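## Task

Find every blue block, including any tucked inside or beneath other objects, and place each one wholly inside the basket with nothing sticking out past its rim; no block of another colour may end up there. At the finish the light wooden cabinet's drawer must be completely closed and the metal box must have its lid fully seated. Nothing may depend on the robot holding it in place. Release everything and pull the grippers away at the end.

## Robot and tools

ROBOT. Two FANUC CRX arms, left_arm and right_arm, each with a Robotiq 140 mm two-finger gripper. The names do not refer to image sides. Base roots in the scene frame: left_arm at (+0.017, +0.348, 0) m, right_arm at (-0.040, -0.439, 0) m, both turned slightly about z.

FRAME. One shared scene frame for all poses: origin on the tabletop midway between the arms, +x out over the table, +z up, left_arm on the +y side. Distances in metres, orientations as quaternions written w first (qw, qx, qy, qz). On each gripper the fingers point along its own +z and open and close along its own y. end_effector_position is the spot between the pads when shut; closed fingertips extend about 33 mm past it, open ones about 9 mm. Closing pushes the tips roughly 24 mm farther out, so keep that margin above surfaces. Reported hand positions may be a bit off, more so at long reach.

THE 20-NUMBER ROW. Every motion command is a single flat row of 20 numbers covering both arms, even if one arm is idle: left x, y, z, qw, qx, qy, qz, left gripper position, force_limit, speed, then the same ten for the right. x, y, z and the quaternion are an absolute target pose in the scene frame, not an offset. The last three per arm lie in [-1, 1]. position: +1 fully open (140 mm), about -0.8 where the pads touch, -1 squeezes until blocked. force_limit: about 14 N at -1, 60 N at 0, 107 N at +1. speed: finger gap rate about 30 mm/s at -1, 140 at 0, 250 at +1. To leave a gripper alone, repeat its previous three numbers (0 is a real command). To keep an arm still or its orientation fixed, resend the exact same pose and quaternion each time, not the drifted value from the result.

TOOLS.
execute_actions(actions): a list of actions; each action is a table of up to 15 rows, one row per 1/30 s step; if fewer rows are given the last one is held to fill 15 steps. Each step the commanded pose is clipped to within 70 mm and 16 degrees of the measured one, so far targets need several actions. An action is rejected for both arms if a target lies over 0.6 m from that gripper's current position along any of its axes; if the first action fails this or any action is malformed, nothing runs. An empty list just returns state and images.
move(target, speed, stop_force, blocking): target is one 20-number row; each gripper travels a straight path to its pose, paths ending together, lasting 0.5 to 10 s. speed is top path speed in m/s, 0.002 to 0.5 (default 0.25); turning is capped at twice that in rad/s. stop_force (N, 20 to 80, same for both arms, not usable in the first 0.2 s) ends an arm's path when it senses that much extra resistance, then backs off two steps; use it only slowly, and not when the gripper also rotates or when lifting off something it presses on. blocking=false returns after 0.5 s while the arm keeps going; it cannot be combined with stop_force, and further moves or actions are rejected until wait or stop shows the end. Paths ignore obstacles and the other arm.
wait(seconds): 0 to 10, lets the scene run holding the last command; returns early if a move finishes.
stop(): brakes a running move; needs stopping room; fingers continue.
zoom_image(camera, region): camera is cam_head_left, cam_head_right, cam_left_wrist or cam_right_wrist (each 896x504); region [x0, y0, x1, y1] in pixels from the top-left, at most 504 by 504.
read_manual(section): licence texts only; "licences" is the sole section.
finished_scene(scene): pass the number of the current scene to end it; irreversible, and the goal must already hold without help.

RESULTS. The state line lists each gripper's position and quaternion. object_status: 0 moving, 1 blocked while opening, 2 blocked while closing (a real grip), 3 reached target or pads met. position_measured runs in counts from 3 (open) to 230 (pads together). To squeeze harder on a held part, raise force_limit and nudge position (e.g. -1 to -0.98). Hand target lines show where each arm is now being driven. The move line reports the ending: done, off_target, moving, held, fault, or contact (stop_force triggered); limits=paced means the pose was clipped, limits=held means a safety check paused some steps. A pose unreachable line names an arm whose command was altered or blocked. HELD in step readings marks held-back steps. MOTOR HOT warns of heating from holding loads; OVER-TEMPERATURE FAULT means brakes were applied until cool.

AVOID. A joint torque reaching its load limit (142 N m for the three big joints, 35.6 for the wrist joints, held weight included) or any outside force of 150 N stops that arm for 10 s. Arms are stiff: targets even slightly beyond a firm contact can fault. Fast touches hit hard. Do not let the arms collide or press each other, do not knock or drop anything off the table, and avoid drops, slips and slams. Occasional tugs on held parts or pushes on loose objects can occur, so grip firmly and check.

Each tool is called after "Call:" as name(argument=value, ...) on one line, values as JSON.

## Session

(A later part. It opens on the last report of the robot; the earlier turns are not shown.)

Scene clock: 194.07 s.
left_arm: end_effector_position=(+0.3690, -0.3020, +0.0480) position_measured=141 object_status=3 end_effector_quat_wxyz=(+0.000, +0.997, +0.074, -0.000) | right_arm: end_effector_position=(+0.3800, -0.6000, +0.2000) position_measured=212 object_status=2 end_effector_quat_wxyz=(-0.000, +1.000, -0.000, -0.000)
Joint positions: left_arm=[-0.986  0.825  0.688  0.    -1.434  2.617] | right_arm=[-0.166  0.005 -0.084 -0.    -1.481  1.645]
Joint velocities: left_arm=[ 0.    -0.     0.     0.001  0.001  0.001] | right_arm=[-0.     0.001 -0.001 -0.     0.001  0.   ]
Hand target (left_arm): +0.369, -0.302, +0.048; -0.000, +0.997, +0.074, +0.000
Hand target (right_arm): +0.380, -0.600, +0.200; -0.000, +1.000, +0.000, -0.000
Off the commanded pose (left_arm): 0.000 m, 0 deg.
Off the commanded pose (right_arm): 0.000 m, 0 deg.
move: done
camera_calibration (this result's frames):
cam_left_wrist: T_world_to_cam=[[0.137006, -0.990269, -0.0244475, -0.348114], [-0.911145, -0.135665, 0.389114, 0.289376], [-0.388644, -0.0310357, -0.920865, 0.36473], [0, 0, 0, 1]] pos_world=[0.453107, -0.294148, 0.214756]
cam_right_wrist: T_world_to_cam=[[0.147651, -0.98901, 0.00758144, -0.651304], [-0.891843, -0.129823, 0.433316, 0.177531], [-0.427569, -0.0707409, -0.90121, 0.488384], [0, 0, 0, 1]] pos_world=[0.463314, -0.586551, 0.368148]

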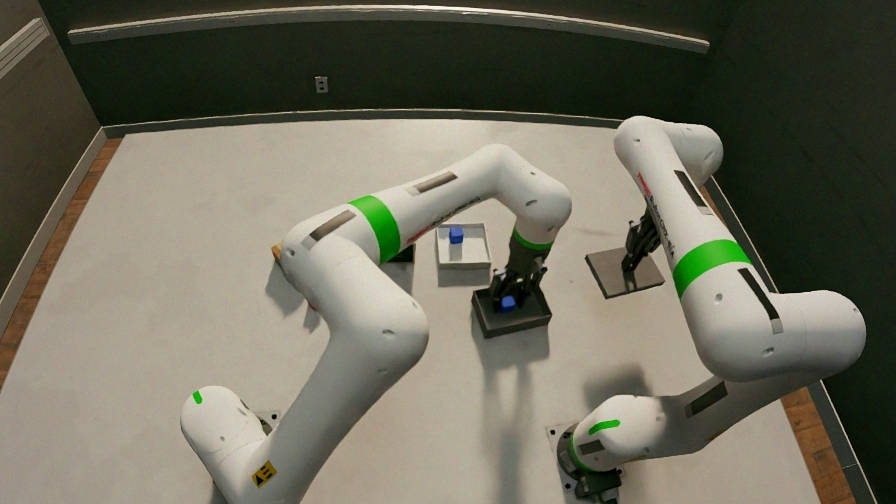

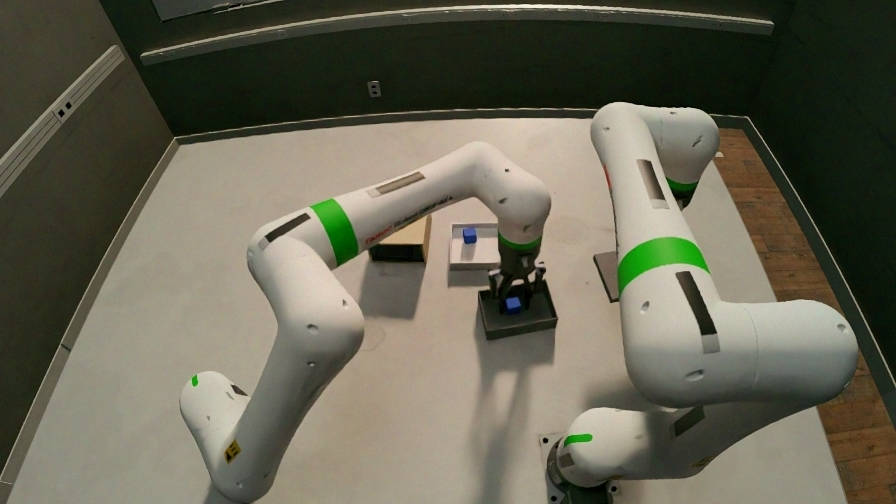

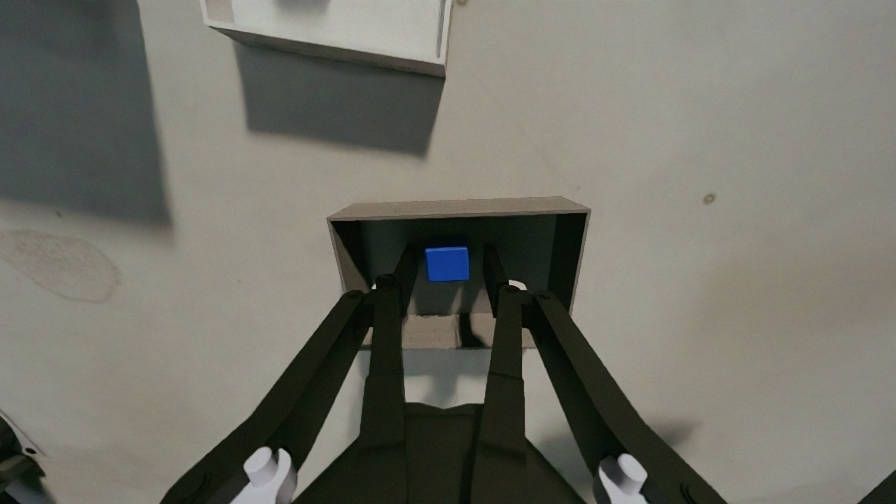

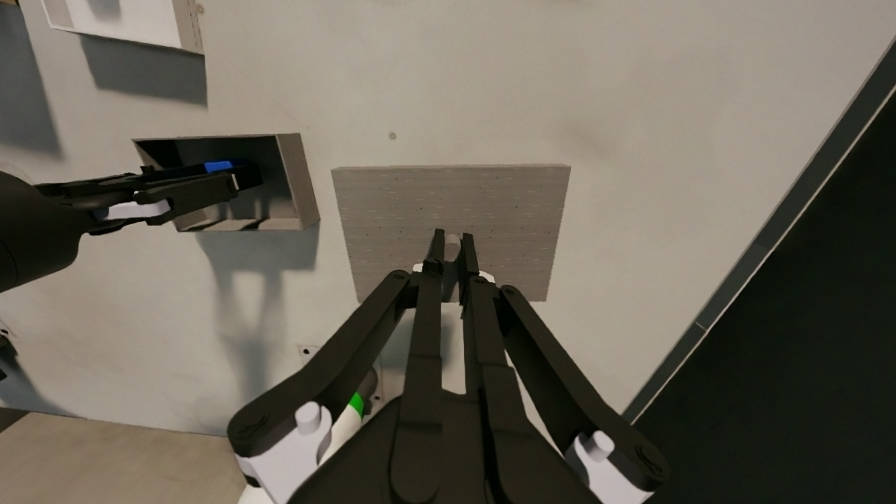

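Call:
move(target=[0.369,-0.302,0.048,0,0.99725,0.0741,0,-1,0,0,0.38,-0.60,0.2,0,1,0,0,-1,0.5,0], speed=0.05)

Call:
move(target=[0.369,-0.302,0.12,0,0.99725,0.0741,0,-1,0,0,0.38,-0.60,0.2,0,1,0,0,-1,0.5,0], speed=0.1)

Call:
move(target=[0.545,-0.24,0.11,0,1,0,0,-1,0,0,0.38,-0.60,0.2,0,1,0,0,-1,0.5,0], speed=0.12)

Call:
move(target=[0.545,-0.24,0.055,0,1,0,0,-1,0,0,0.38,-0.60,0.2,0,1,0,0,-1,0.5,0], speed=0.05)

Scene clock: 207.90 s.
left_arm: end_effector_position=(+0.3690, -0.3020, +0.0480) position_measured=183 object_status=2 end_effector_quat_wxyz=(-0.000, +0.997, +0.074, -0.000) | right_arm: end_effector_position=(+0.3800, -0.6000, +0.2000) position_measured=212 object_status=2 end_effector_quat_wxyz=(-0.000, +1.000, +0.000, -0.000)
Joint positions: left_arm=[-0.986  0.825  0.688 -0.    -1.434  2.617] | right_arm=[-0.166  0.005 -0.084 -0.    -1.481  1.645]
Joint velocities: left_arm=[ 0. -0. -0. -0.  0.  0.] | right_arm=[-0.001 -0.002 -0.    -0.    -0.001  0.   ]
Hand target (left_arm): +0.369, -0.302, +0.048; -0.000, +0.997, +0.074, -0.000
Hand target (right_arm): +0.380, -0.600, +0.200; -0.000, +1.000, +0.000, -0.000
Off the commanded pose (left_arm): 0.000 m, 0 deg.
Off the commanded pose (right_arm): 0.000 m, 0 deg.
move: done
camera_calibration (this result's frames):
cam_left_wrist: T_world_to_cam=[[0.136879, -0.990284, -0.0245297, -0.348026], [-0.911167, -0.135582, 0.389091, 0.289463], [-0.388637, -0.030908, -0.920873, 0.364713], [0, 0, 0, 1]] pos_world=[0.453128, -0.294126, 0.214689]
cam_right_wrist: T_world_to_cam=[[0.14766, -0.989009, 0.00758156, -0.651304], [-0.891842, -0.129831, 0.433315, 0.177528], [-0.427569, -0.0707449, -0.90121, 0.488383], [0, 0, 0, 1]] pos_world=[0.463315, -0.586546, 0.368148]

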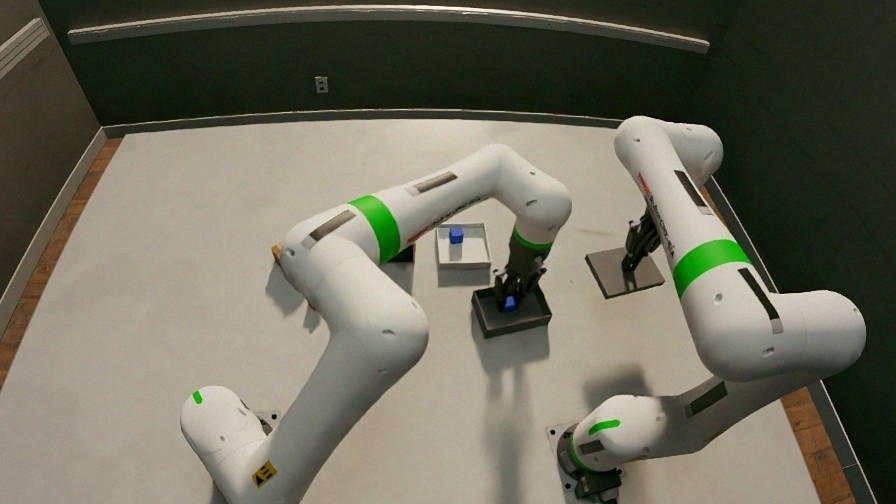

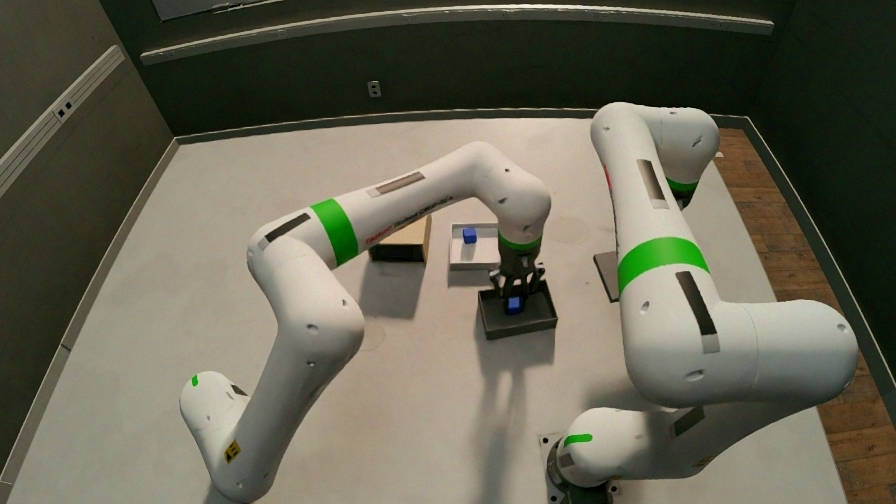

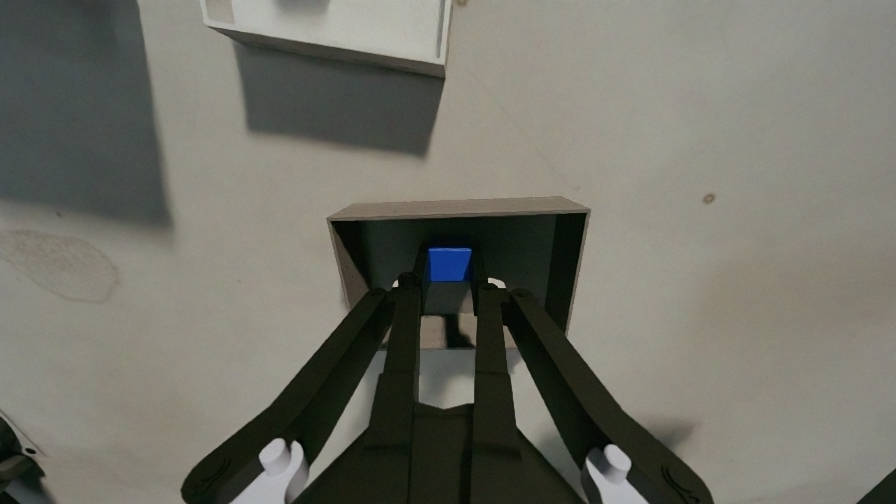

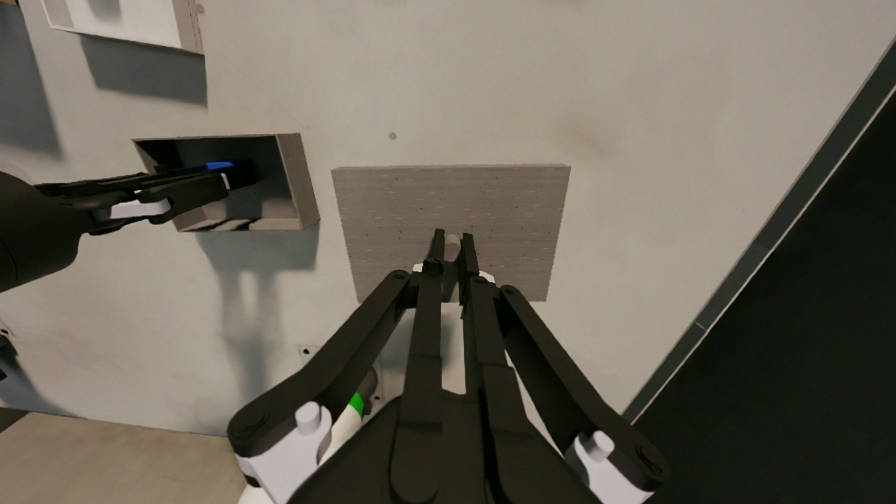

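Scene clock: 208.93 s.
left_arm: end_effector_position=(+0.3690, -0.3020, +0.1201) position_measured=183 object_status=2 end_effector_quat_wxyz=(+0.000, +0.997, +0.074, -0.000) | right_arm: end_effector_position=(+0.3800, -0.6000, +0.2000) position_measured=212 object_status=2 end_effector_quat_wxyz=(-0.000, +1.000, +0.000, -0.000)
Joint positions: left_arm=[-0.986  0.811  0.832  0.    -1.592  2.617] | right_arm=[-0.166  0.005 -0.084 -0.    -1.481  1.645]
Joint velocities: left_arm=[-0.     0.002  0.002 -0.    -0.002  0.002] | right_arm=[-0.001  0.001  0.     0.     0.001 -0.   ]
Hand target (left_arm): +0.369, -0.302, +0.120; +0.000, +0.997, +0.074, -0.000
Hand target (right_arm): +0.380, -0.600, +0.200; +0.000, +1.000, +0.000, +0.000
Off the commanded pose (left_arm): 0.000 m, 0 deg.
Off the commanded pose (right_arm): 0.000 m, 0 deg.
move: done
camera_calibration (this result's frames):
cam_left_wrist: T_world_to_cam=[[0.136664, -0.99032, -0.0242669, -0.34622], [-0.911177, -0.135278, 0.389173, 0.261441], [-0.388688, -0.0310743, -0.920845, 0.431115], [0, 0, 0, 1]] pos_world=[0.453104, -0.294105, 0.286843]
cam_right_wrist: T_world_to_cam=[[0.14766, -0.989009, 0.00758155, -0.651304], [-0.891842, -0.129831, 0.433316, 0.177528], [-0.427569, -0.0707449, -0.90121, 0.488383], [0, 0, 0, 1]] pos_world=[0.463315, -0.586546, 0.368148]

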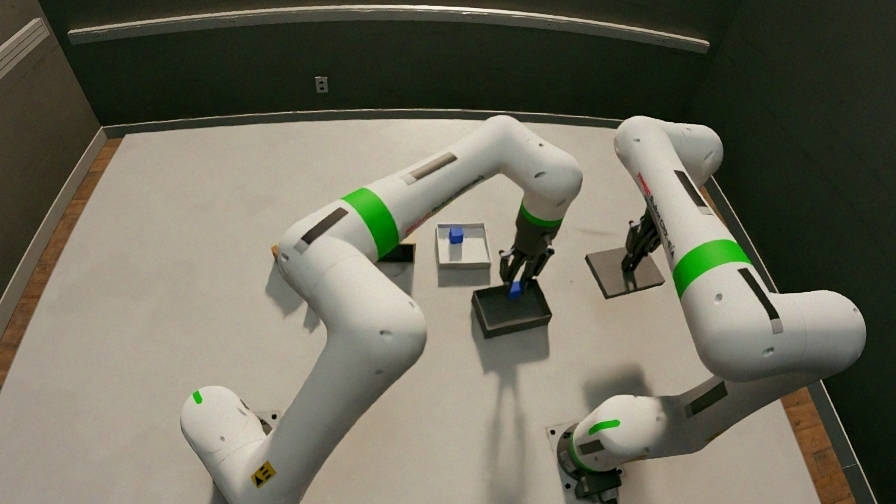

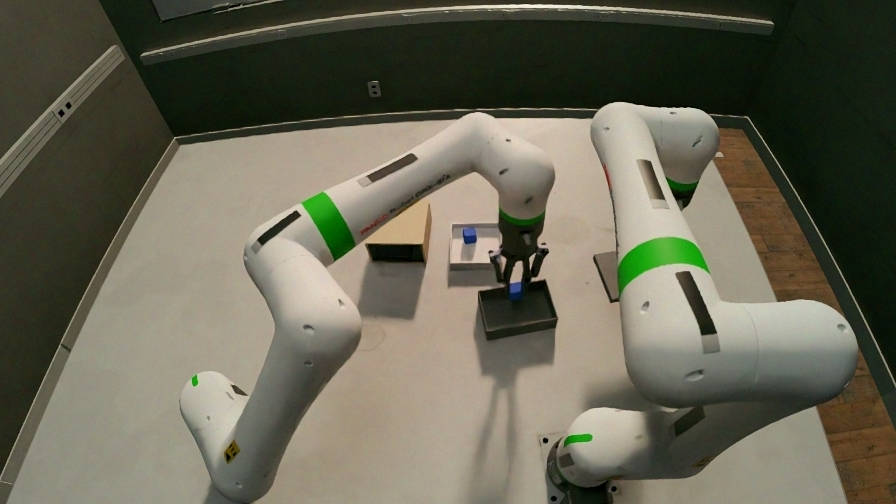

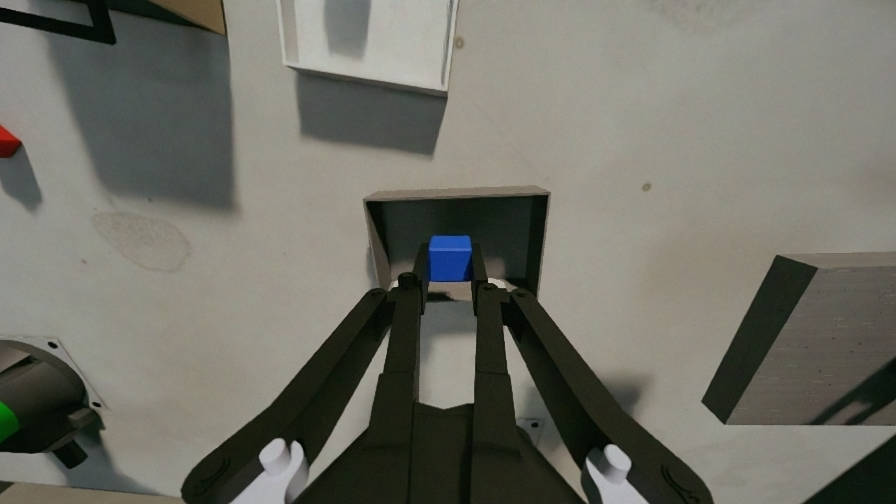

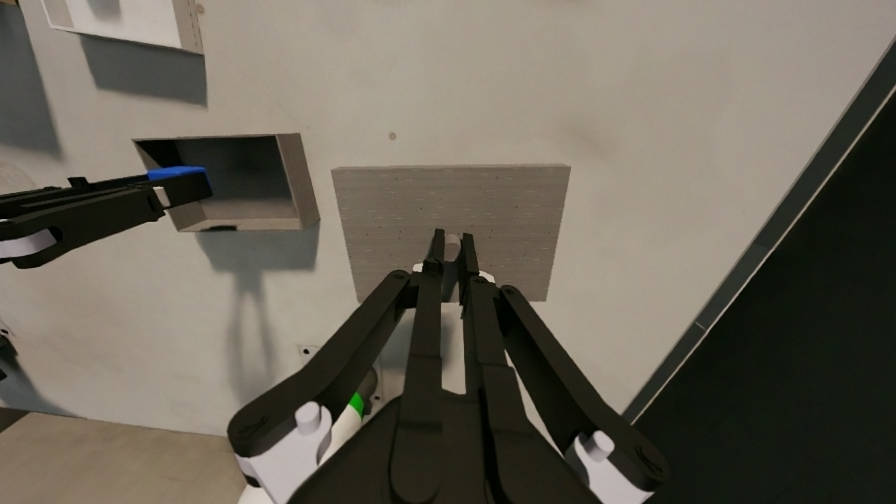

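Scene clock: 210.87 s.
left_arm: end_effector_position=(+0.5447, -0.2400, +0.1101) position_measured=183 object_status=2 end_effector_quat_wxyz=(+0.000, +1.000, -0.000, -0.000) | right_arm: end_effector_position=(+0.3800, -0.6000, +0.2000) position_measured=212 object_status=2 end_effector_quat_wxyz=(-0.000, +1.000, +0.000, -0.000)
Joint positions: left_arm=[-0.762  1.05   1.231  0.001 -1.751  2.244] | right_arm=[-0.166  0.005 -0.084 -0.    -1.481  1.645]
Joint velocities: left_arm=[ 0.     0.007  0.016 -0.004 -0.007  0.   ] | right_arm=[ 0. -0. -0.  0.  0. -0.]
Hand target (left_arm): +0.545, -0.240, +0.110; +0.000, +1.000, -0.000, -0.000
Hand target (right_arm): +0.380, -0.600, +0.200; +0.000, +1.000, +0.000, +0.000
Off the commanded pose (left_arm): 0.000 m, 0 deg.
Off the commanded pose (right_arm): 0.000 m, 0 deg.
move: done
camera_calibration (this result's frames):
cam_left_wrist: T_world_to_cam=[[-0.0112711, -0.999656, -0.0236757, -0.230779], [-0.921129, 0.00116663, 0.389256, 0.472049], [-0.389095, 0.0261958, -0.920825, 0.506052], [0, 0, 0, 1]] pos_world=[0.629119, -0.244507, 0.276773]
cam_right_wrist: T_world_to_cam=[[0.14766, -0.989009, 0.00758158, -0.651304], [-0.891842, -0.129831, 0.433315, 0.177528], [-0.427568, -0.0707449, -0.901211, 0.488383], [0, 0, 0, 1]] pos_world=[0.463315, -0.586546, 0.368148]

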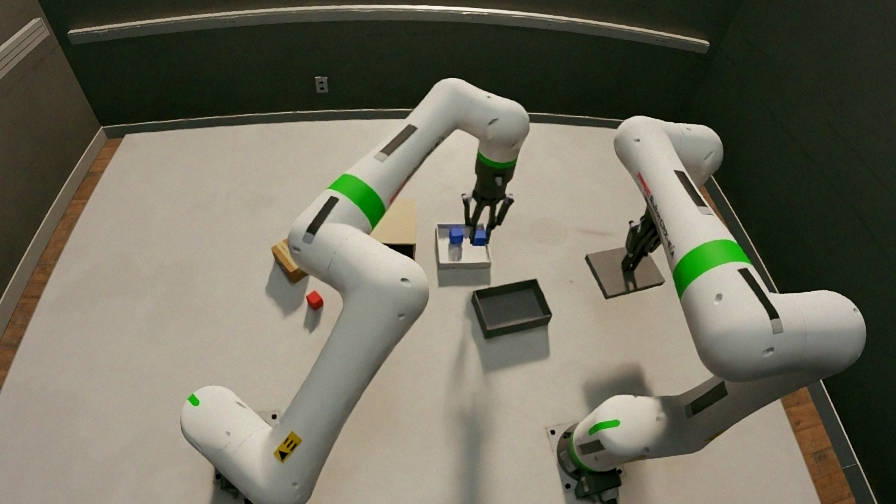

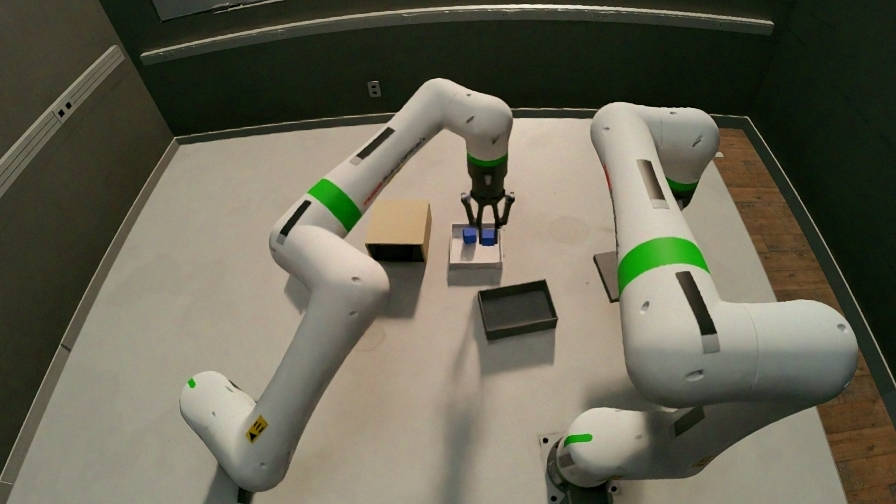

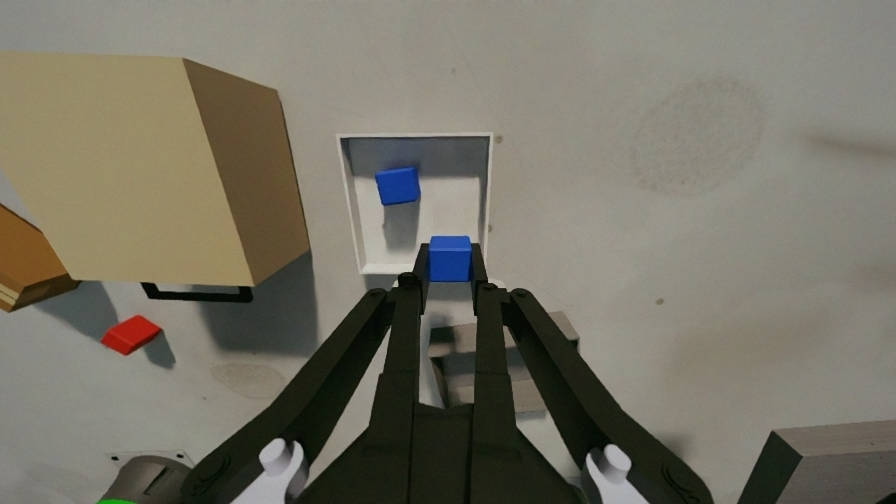

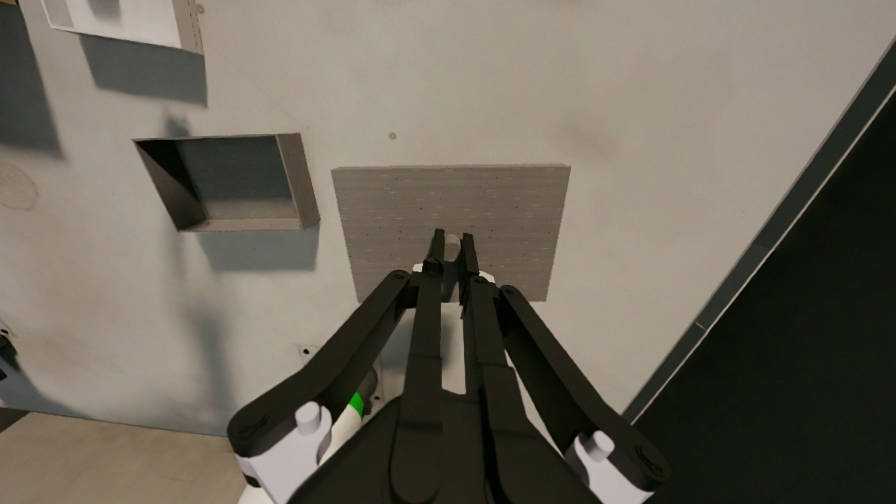

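Scene clock: 212.23 s.
left_arm: end_effector_position=(+0.5450, -0.2400, +0.0552) position_measured=183 object_status=2 end_effector_quat_wxyz=(+0.000, +1.000, +0.000, +0.000) | right_arm: end_effector_position=(+0.3800, -0.6000, +0.2000) position_measured=212 object_status=2 end_effector_quat_wxyz=(-0.000, +1.000, +0.000, -0.000)
Joint positions: left_arm=[-0.762  1.019  1.046 -0.    -1.598  2.245] | right_arm=[-0.166  0.005 -0.084 -0.    -1.481  1.645]
Joint velocities: left_arm=[ 0.    -0.    -0.002  0.     0.003  0.001] | right_arm=[ 0.    -0.     0.     0.     0.001  0.   ]
Hand target (left_arm): +0.545, -0.240, +0.055; +0.000, +1.000, +0.000, -0.000
Hand target (right_arm): +0.380, -0.600, +0.200; +0.000, +1.000, +0.000, +0.000
Off the commanded pose (left_arm): 0.000 m, 0 deg.
Off the commanded pose (right_arm): 0.000 m, 0 deg.
move: done
camera_calibration (this result's frames):
cam_left_wrist: T_world_to_cam=[[-0.01078, -0.999644, -0.0243912, -0.232362], [-0.921286, 0.000446289, 0.388885, 0.493634], [-0.388735, 0.0266635, -0.920964, 0.455566], [0, 0, 0, 1]] pos_world=[0.629368, -0.244647, 0.221925]
cam_right_wrist: T_world_to_cam=[[0.14766, -0.989009, 0.00758139, -0.651303], [-0.891842, -0.129831, 0.433315, 0.177527], [-0.427569, -0.0707448, -0.90121, 0.488383], [0, 0, 0, 1]] pos_world=[0.463315, -0.586546, 0.368148]

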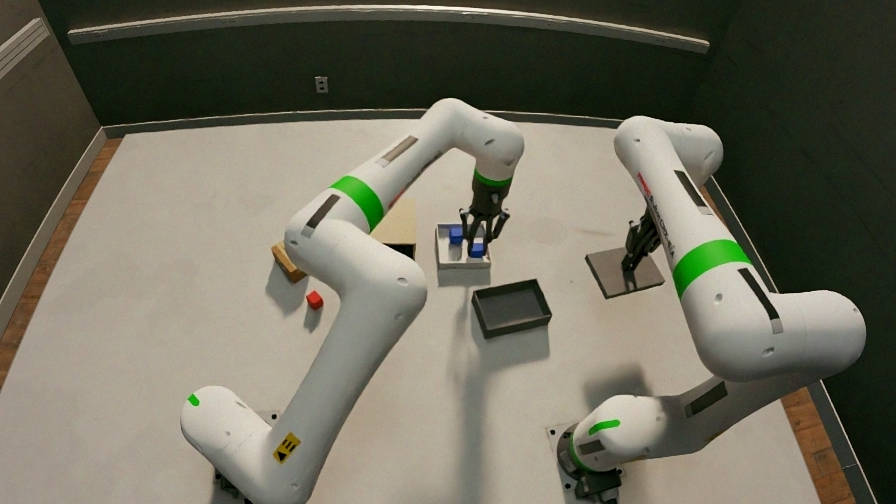

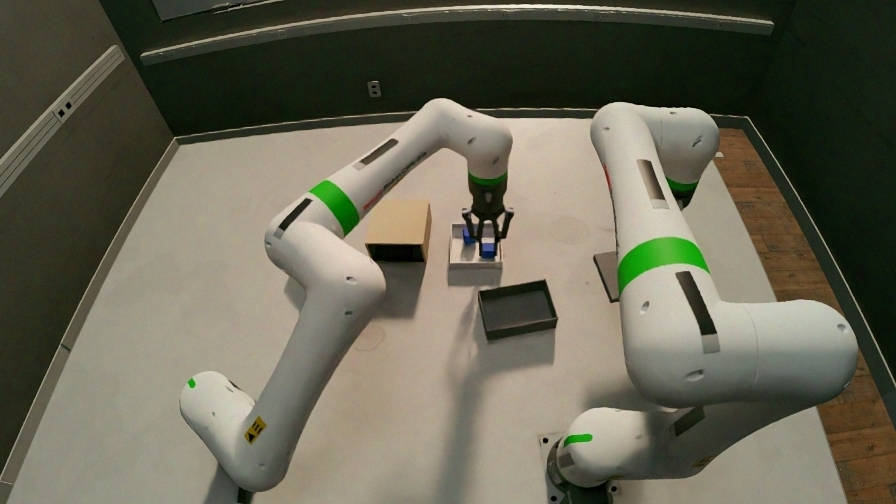

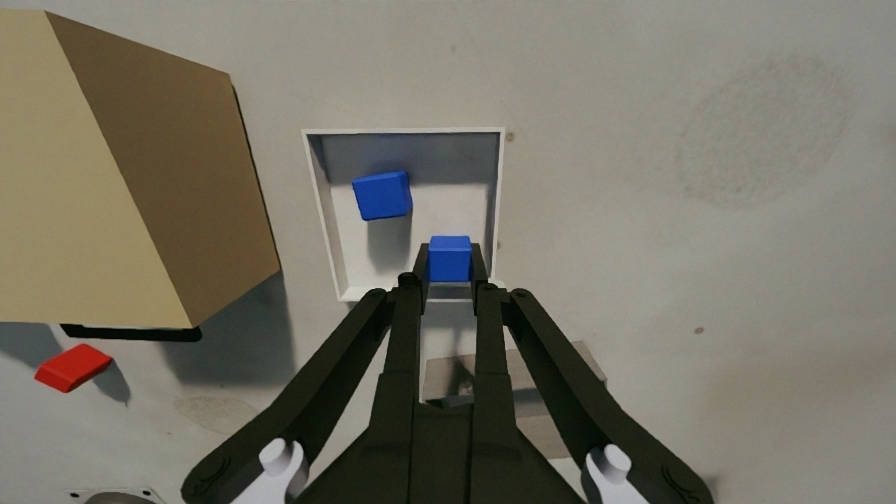

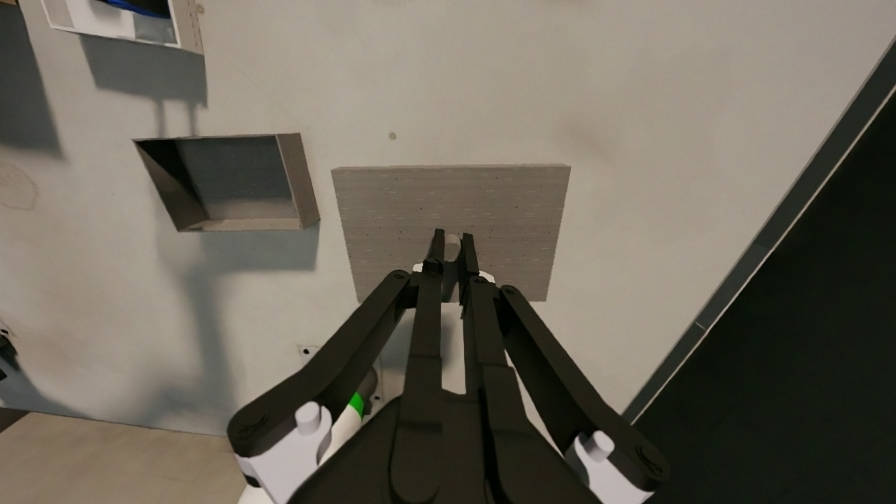

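Call:
move(target=[0.55,-0.232,0.053,0,1,0,0,-1,0,0,0.38,-0.60,0.2,0,1,0,0,-1,0.5,0], speed=0.03)

Call:
move(target=[0.55,-0.232,0.053,0,1,0,0,-0.25,0,0,0.38,-0.60,0.2,0,1,0,0,-1,0.5,0], speed=0.03)

Call:
move(target=[0.55,-0.232,0.11,0,1,0,0,-0.25,0,0,0.38,-0.60,0.2,0,1,0,0,-1,0.5,0], speed=0.08)

Scene clock: 227.73 s.
left_arm: end_effector_position=(+0.5500, -0.2321, +0.0532) position_measured=183 object_status=2 end_effector_quat_wxyz=(+0.000, +1.000, -0.000, +0.000) | right_arm: end_effector_position=(+0.3800, -0.6000, +0.2000) position_measured=212 object_status=2 end_effector_quat_wxyz=(-0.000, +1.000, +0.000, -0.000)
Joint positions: left_arm=[-0.75   1.006  1.018  0.    -1.583  2.233] | right_arm=[-0.166  0.005 -0.084 -0.    -1.481  1.645]
Joint velocities: left_arm=[ 0.    -0.    -0.001 -0.001  0.    -0.002] | right_arm=[ 0.     0.    -0.     0.     0.    -0.001]
Hand target (left_arm): +0.550, -0.232, +0.053; +0.000, +1.000, +0.000, -0.000
Hand target (right_arm): +0.380, -0.600, +0.200; +0.000, +1.000, +0.000, +0.000
Off the commanded pose (left_arm): 0.000 m, 0 deg.
Off the commanded pose (right_arm): 0.000 m, 0 deg.
move: done
camera_calibration (this result's frames):
cam_left_wrist: T_world_to_cam=[[-0.0110343, -0.999646, -0.0242042, -0.224308], [-0.921273, 0.000752491, 0.388915, 0.498998], [-0.388759, 0.0265901, -0.920956, 0.455448], [0, 0, 0, 1]] pos_world=[0.634298, -0.236715, 0.21995]
cam_right_wrist: T_world_to_cam=[[0.14766, -0.989009, 0.00758138, -0.651303], [-0.891842, -0.129831, 0.433315, 0.177527], [-0.427569, -0.0707447, -0.90121, 0.488383], [0, 0, 0, 1]] pos_world=[0.463315, -0.586546, 0.368148]

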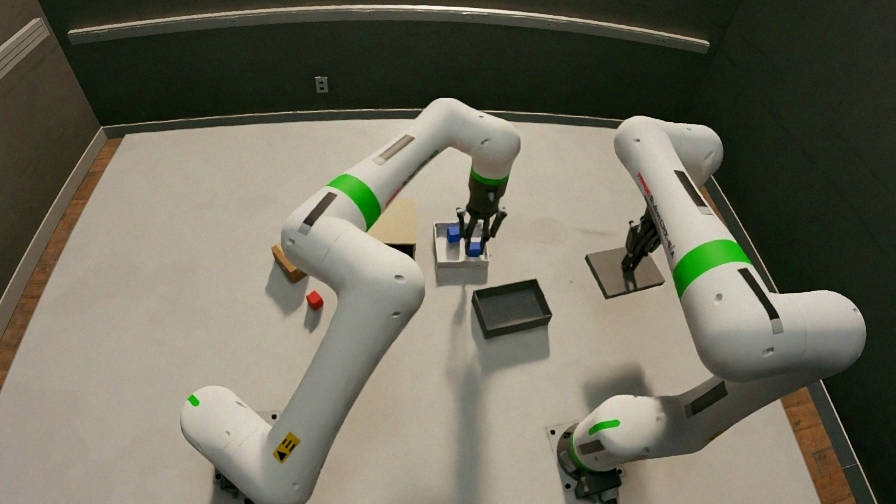

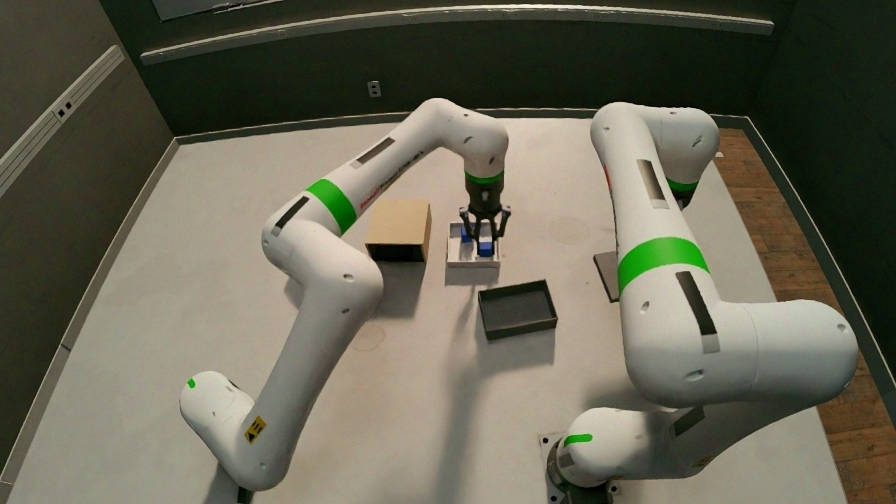

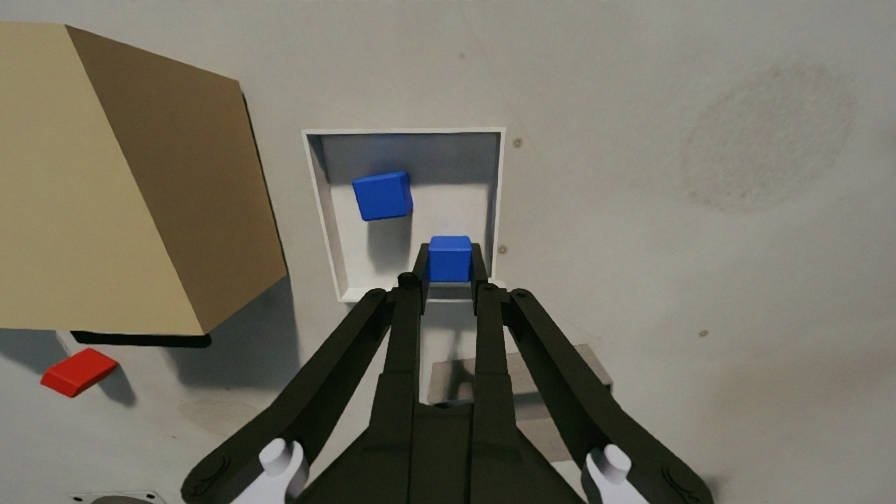

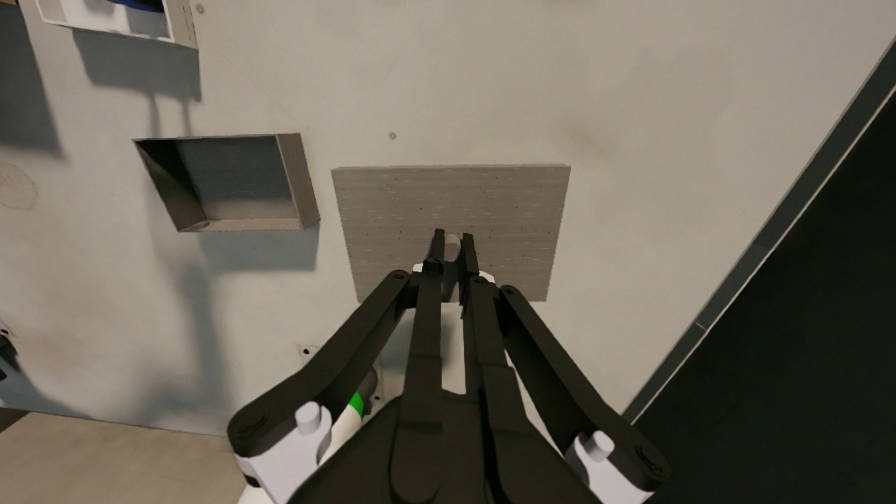

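Scene clock: 228.43 s.
left_arm: end_effector_position=(+0.5500, -0.2320, +0.0530) position_measured=160 object_status=3 end_effector_quat_wxyz=(+0.000, +1.000, +0.000, +0.000) | right_arm: end_effector_position=(+0.3800, -0.6000, +0.2000) position_measured=212 object_status=2 end_effector_quat_wxyz=(-0.000, +1.000, +0.000, -0.000)
Joint positions: left_arm=[-0.75   1.006  1.018  0.    -1.583  2.232] | right_arm=[-0.166  0.005 -0.084 -0.    -1.481  1.645]
Joint velocities: left_arm=[-0.    -0.     0.001 -0.     0.002 -0.   ] | right_arm=[ 0.001  0.001 -0.    -0.     0.     0.   ]
Hand target (left_arm): +0.550, -0.232, +0.053; +0.000, +1.000, +0.000, +0.000
Hand target (right_arm): +0.380, -0.600, +0.200; +0.000, +1.000, +0.000, +0.000
Off the commanded pose (left_arm): 0.000 m, 0 deg.
Off the commanded pose (right_arm): 0.000 m, 0 deg.
move: done
camera_calibration (this result's frames):
cam_left_wrist: T_world_to_cam=[[-0.0109827, -0.999642, -0.0243866, -0.224251], [-0.921229, 0.000630886, 0.38902, 0.499067], [-0.388866, 0.0267382, -0.920906, 0.455373], [0, 0, 0, 1]] pos_world=[0.634371, -0.236662, 0.21974]
cam_right_wrist: T_world_to_cam=[[0.14766, -0.989009, 0.00758149, -0.651303], [-0.891842, -0.129831, 0.433316, 0.177528], [-0.427569, -0.0707448, -0.90121, 0.488383], [0, 0, 0, 1]] pos_world=[0.463315, -0.586546, 0.368148]

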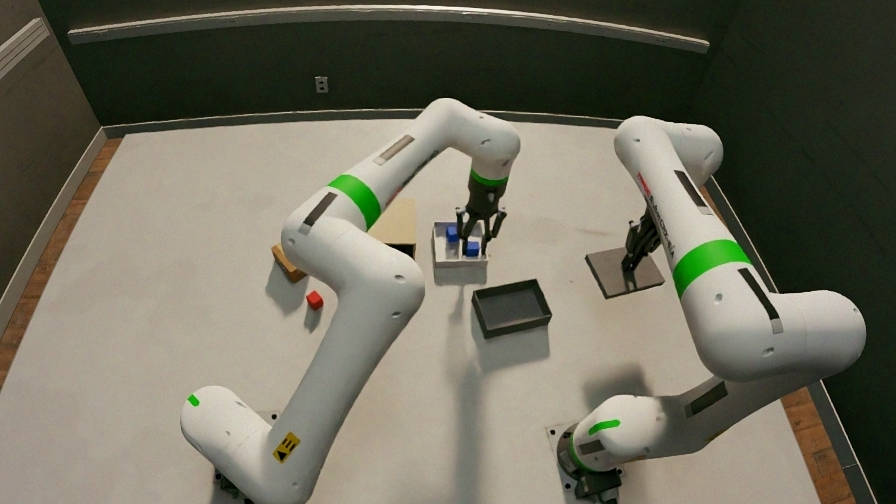

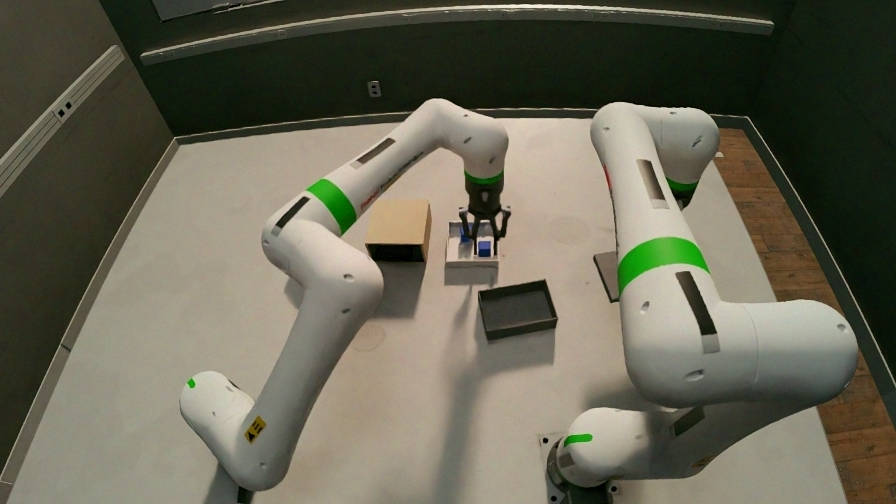

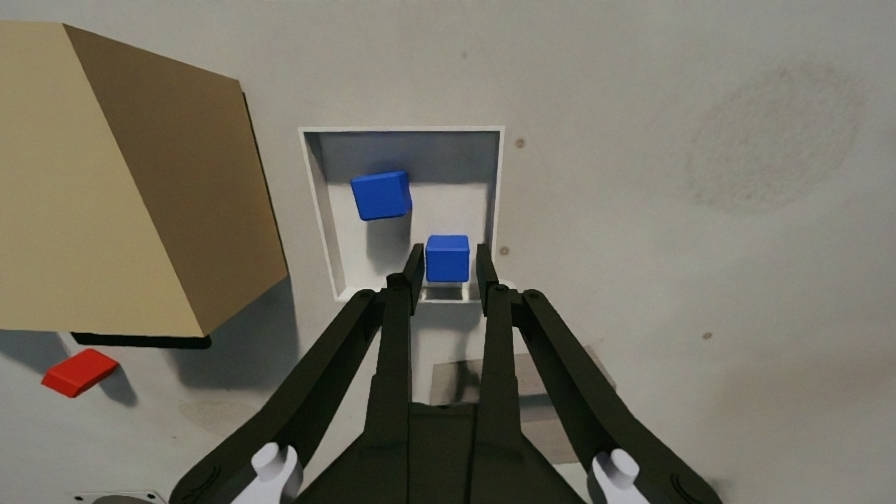

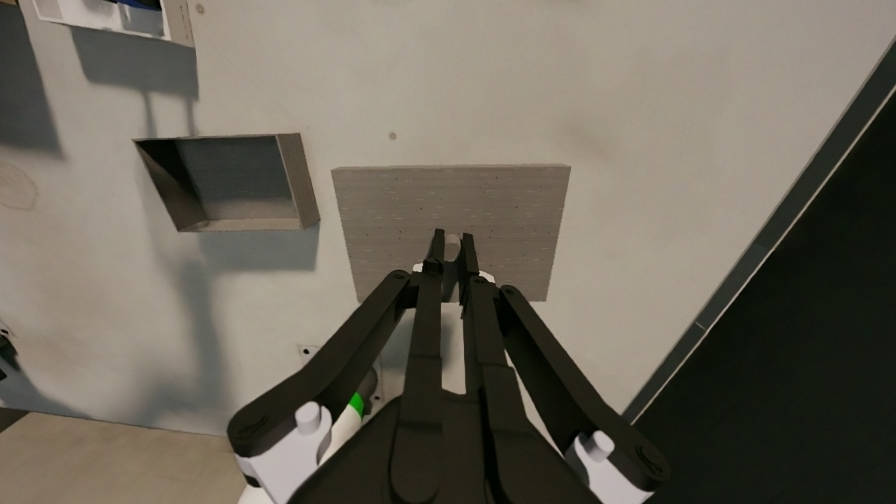

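Scene clock: 229.47 s.
left_arm: end_effector_position=(+0.5499, -0.2320, +0.1100) position_measured=160 object_status=3 end_effector_quat_wxyz=(+0.000, +1.000, -0.000, -0.000) | right_arm: end_effector_position=(+0.3800, -0.6000, +0.2000) position_measured=212 object_status=2 end_effector_quat_wxyz=(-0.000, +1.000, +0.000, -0.000)
Joint positions: left_arm=[-0.75   1.034  1.202  0.    -1.739  2.232] | right_arm=[-0.166  0.005 -0.084 -0.    -1.481  1.645]
Joint velocities: left_arm=[-0.     0.002  0.005 -0.    -0.005 -0.   ] | right_arm=[ 0.001 -0.001 -0.    -0.    -0.001 -0.   ]
Hand target (left_arm): +0.550, -0.232, +0.110; -0.000, +1.000, -0.000, +0.000
Hand target (right_arm): +0.380, -0.600, +0.200; +0.000, +1.000, +0.000, +0.000
Off the commanded pose (left_arm): 0.000 m, 0 deg.
Off the commanded pose (right_arm): 0.000 m, 0 deg.
move: done
camera_calibration (this result's frames):
cam_left_wrist: T_world_to_cam=[[-0.0113213, -0.999641, -0.0242758, -0.222704], [-0.921134, 0.000979533, 0.389244, 0.476789], [-0.38908, 0.026768, -0.920815, 0.507931], [0, 0, 0, 1]] pos_world=[0.634291, -0.236688, 0.276717]
cam_right_wrist: T_world_to_cam=[[0.14766, -0.989009, 0.0075816, -0.651304], [-0.891842, -0.129831, 0.433315, 0.177528], [-0.427568, -0.0707449, -0.901211, 0.488383], [0, 0, 0, 1]] pos_world=[0.463315, -0.586546, 0.368148]

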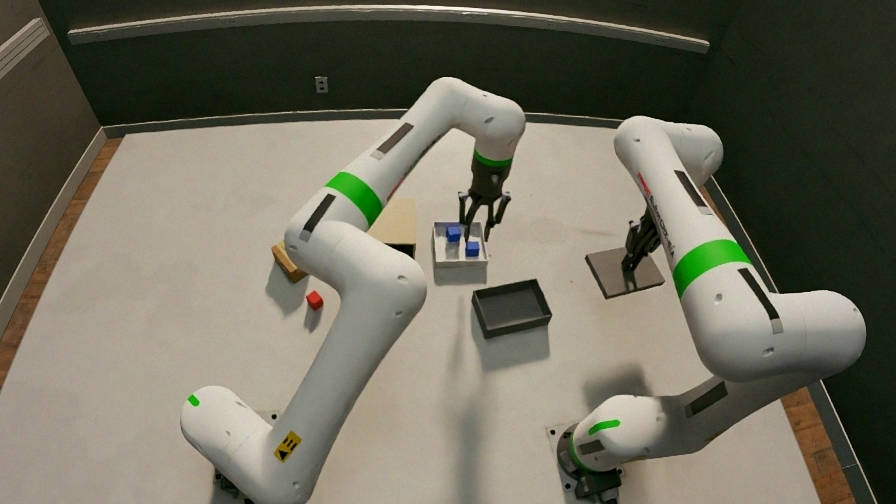

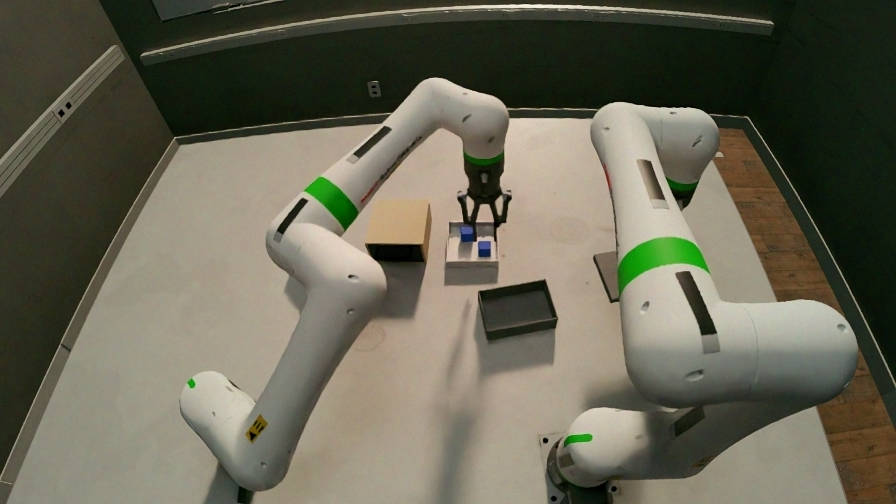

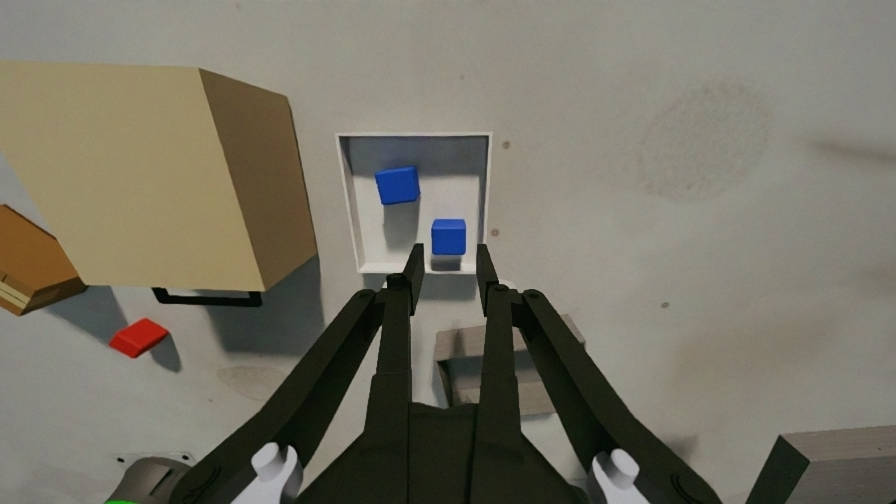

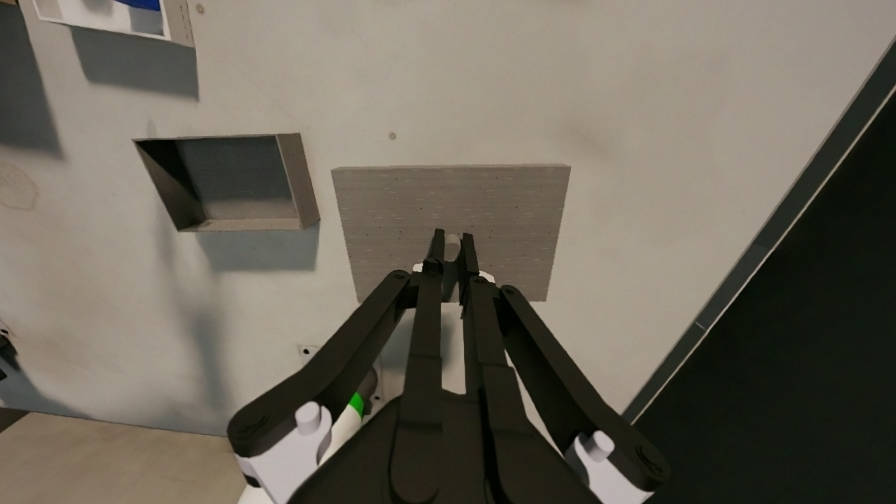

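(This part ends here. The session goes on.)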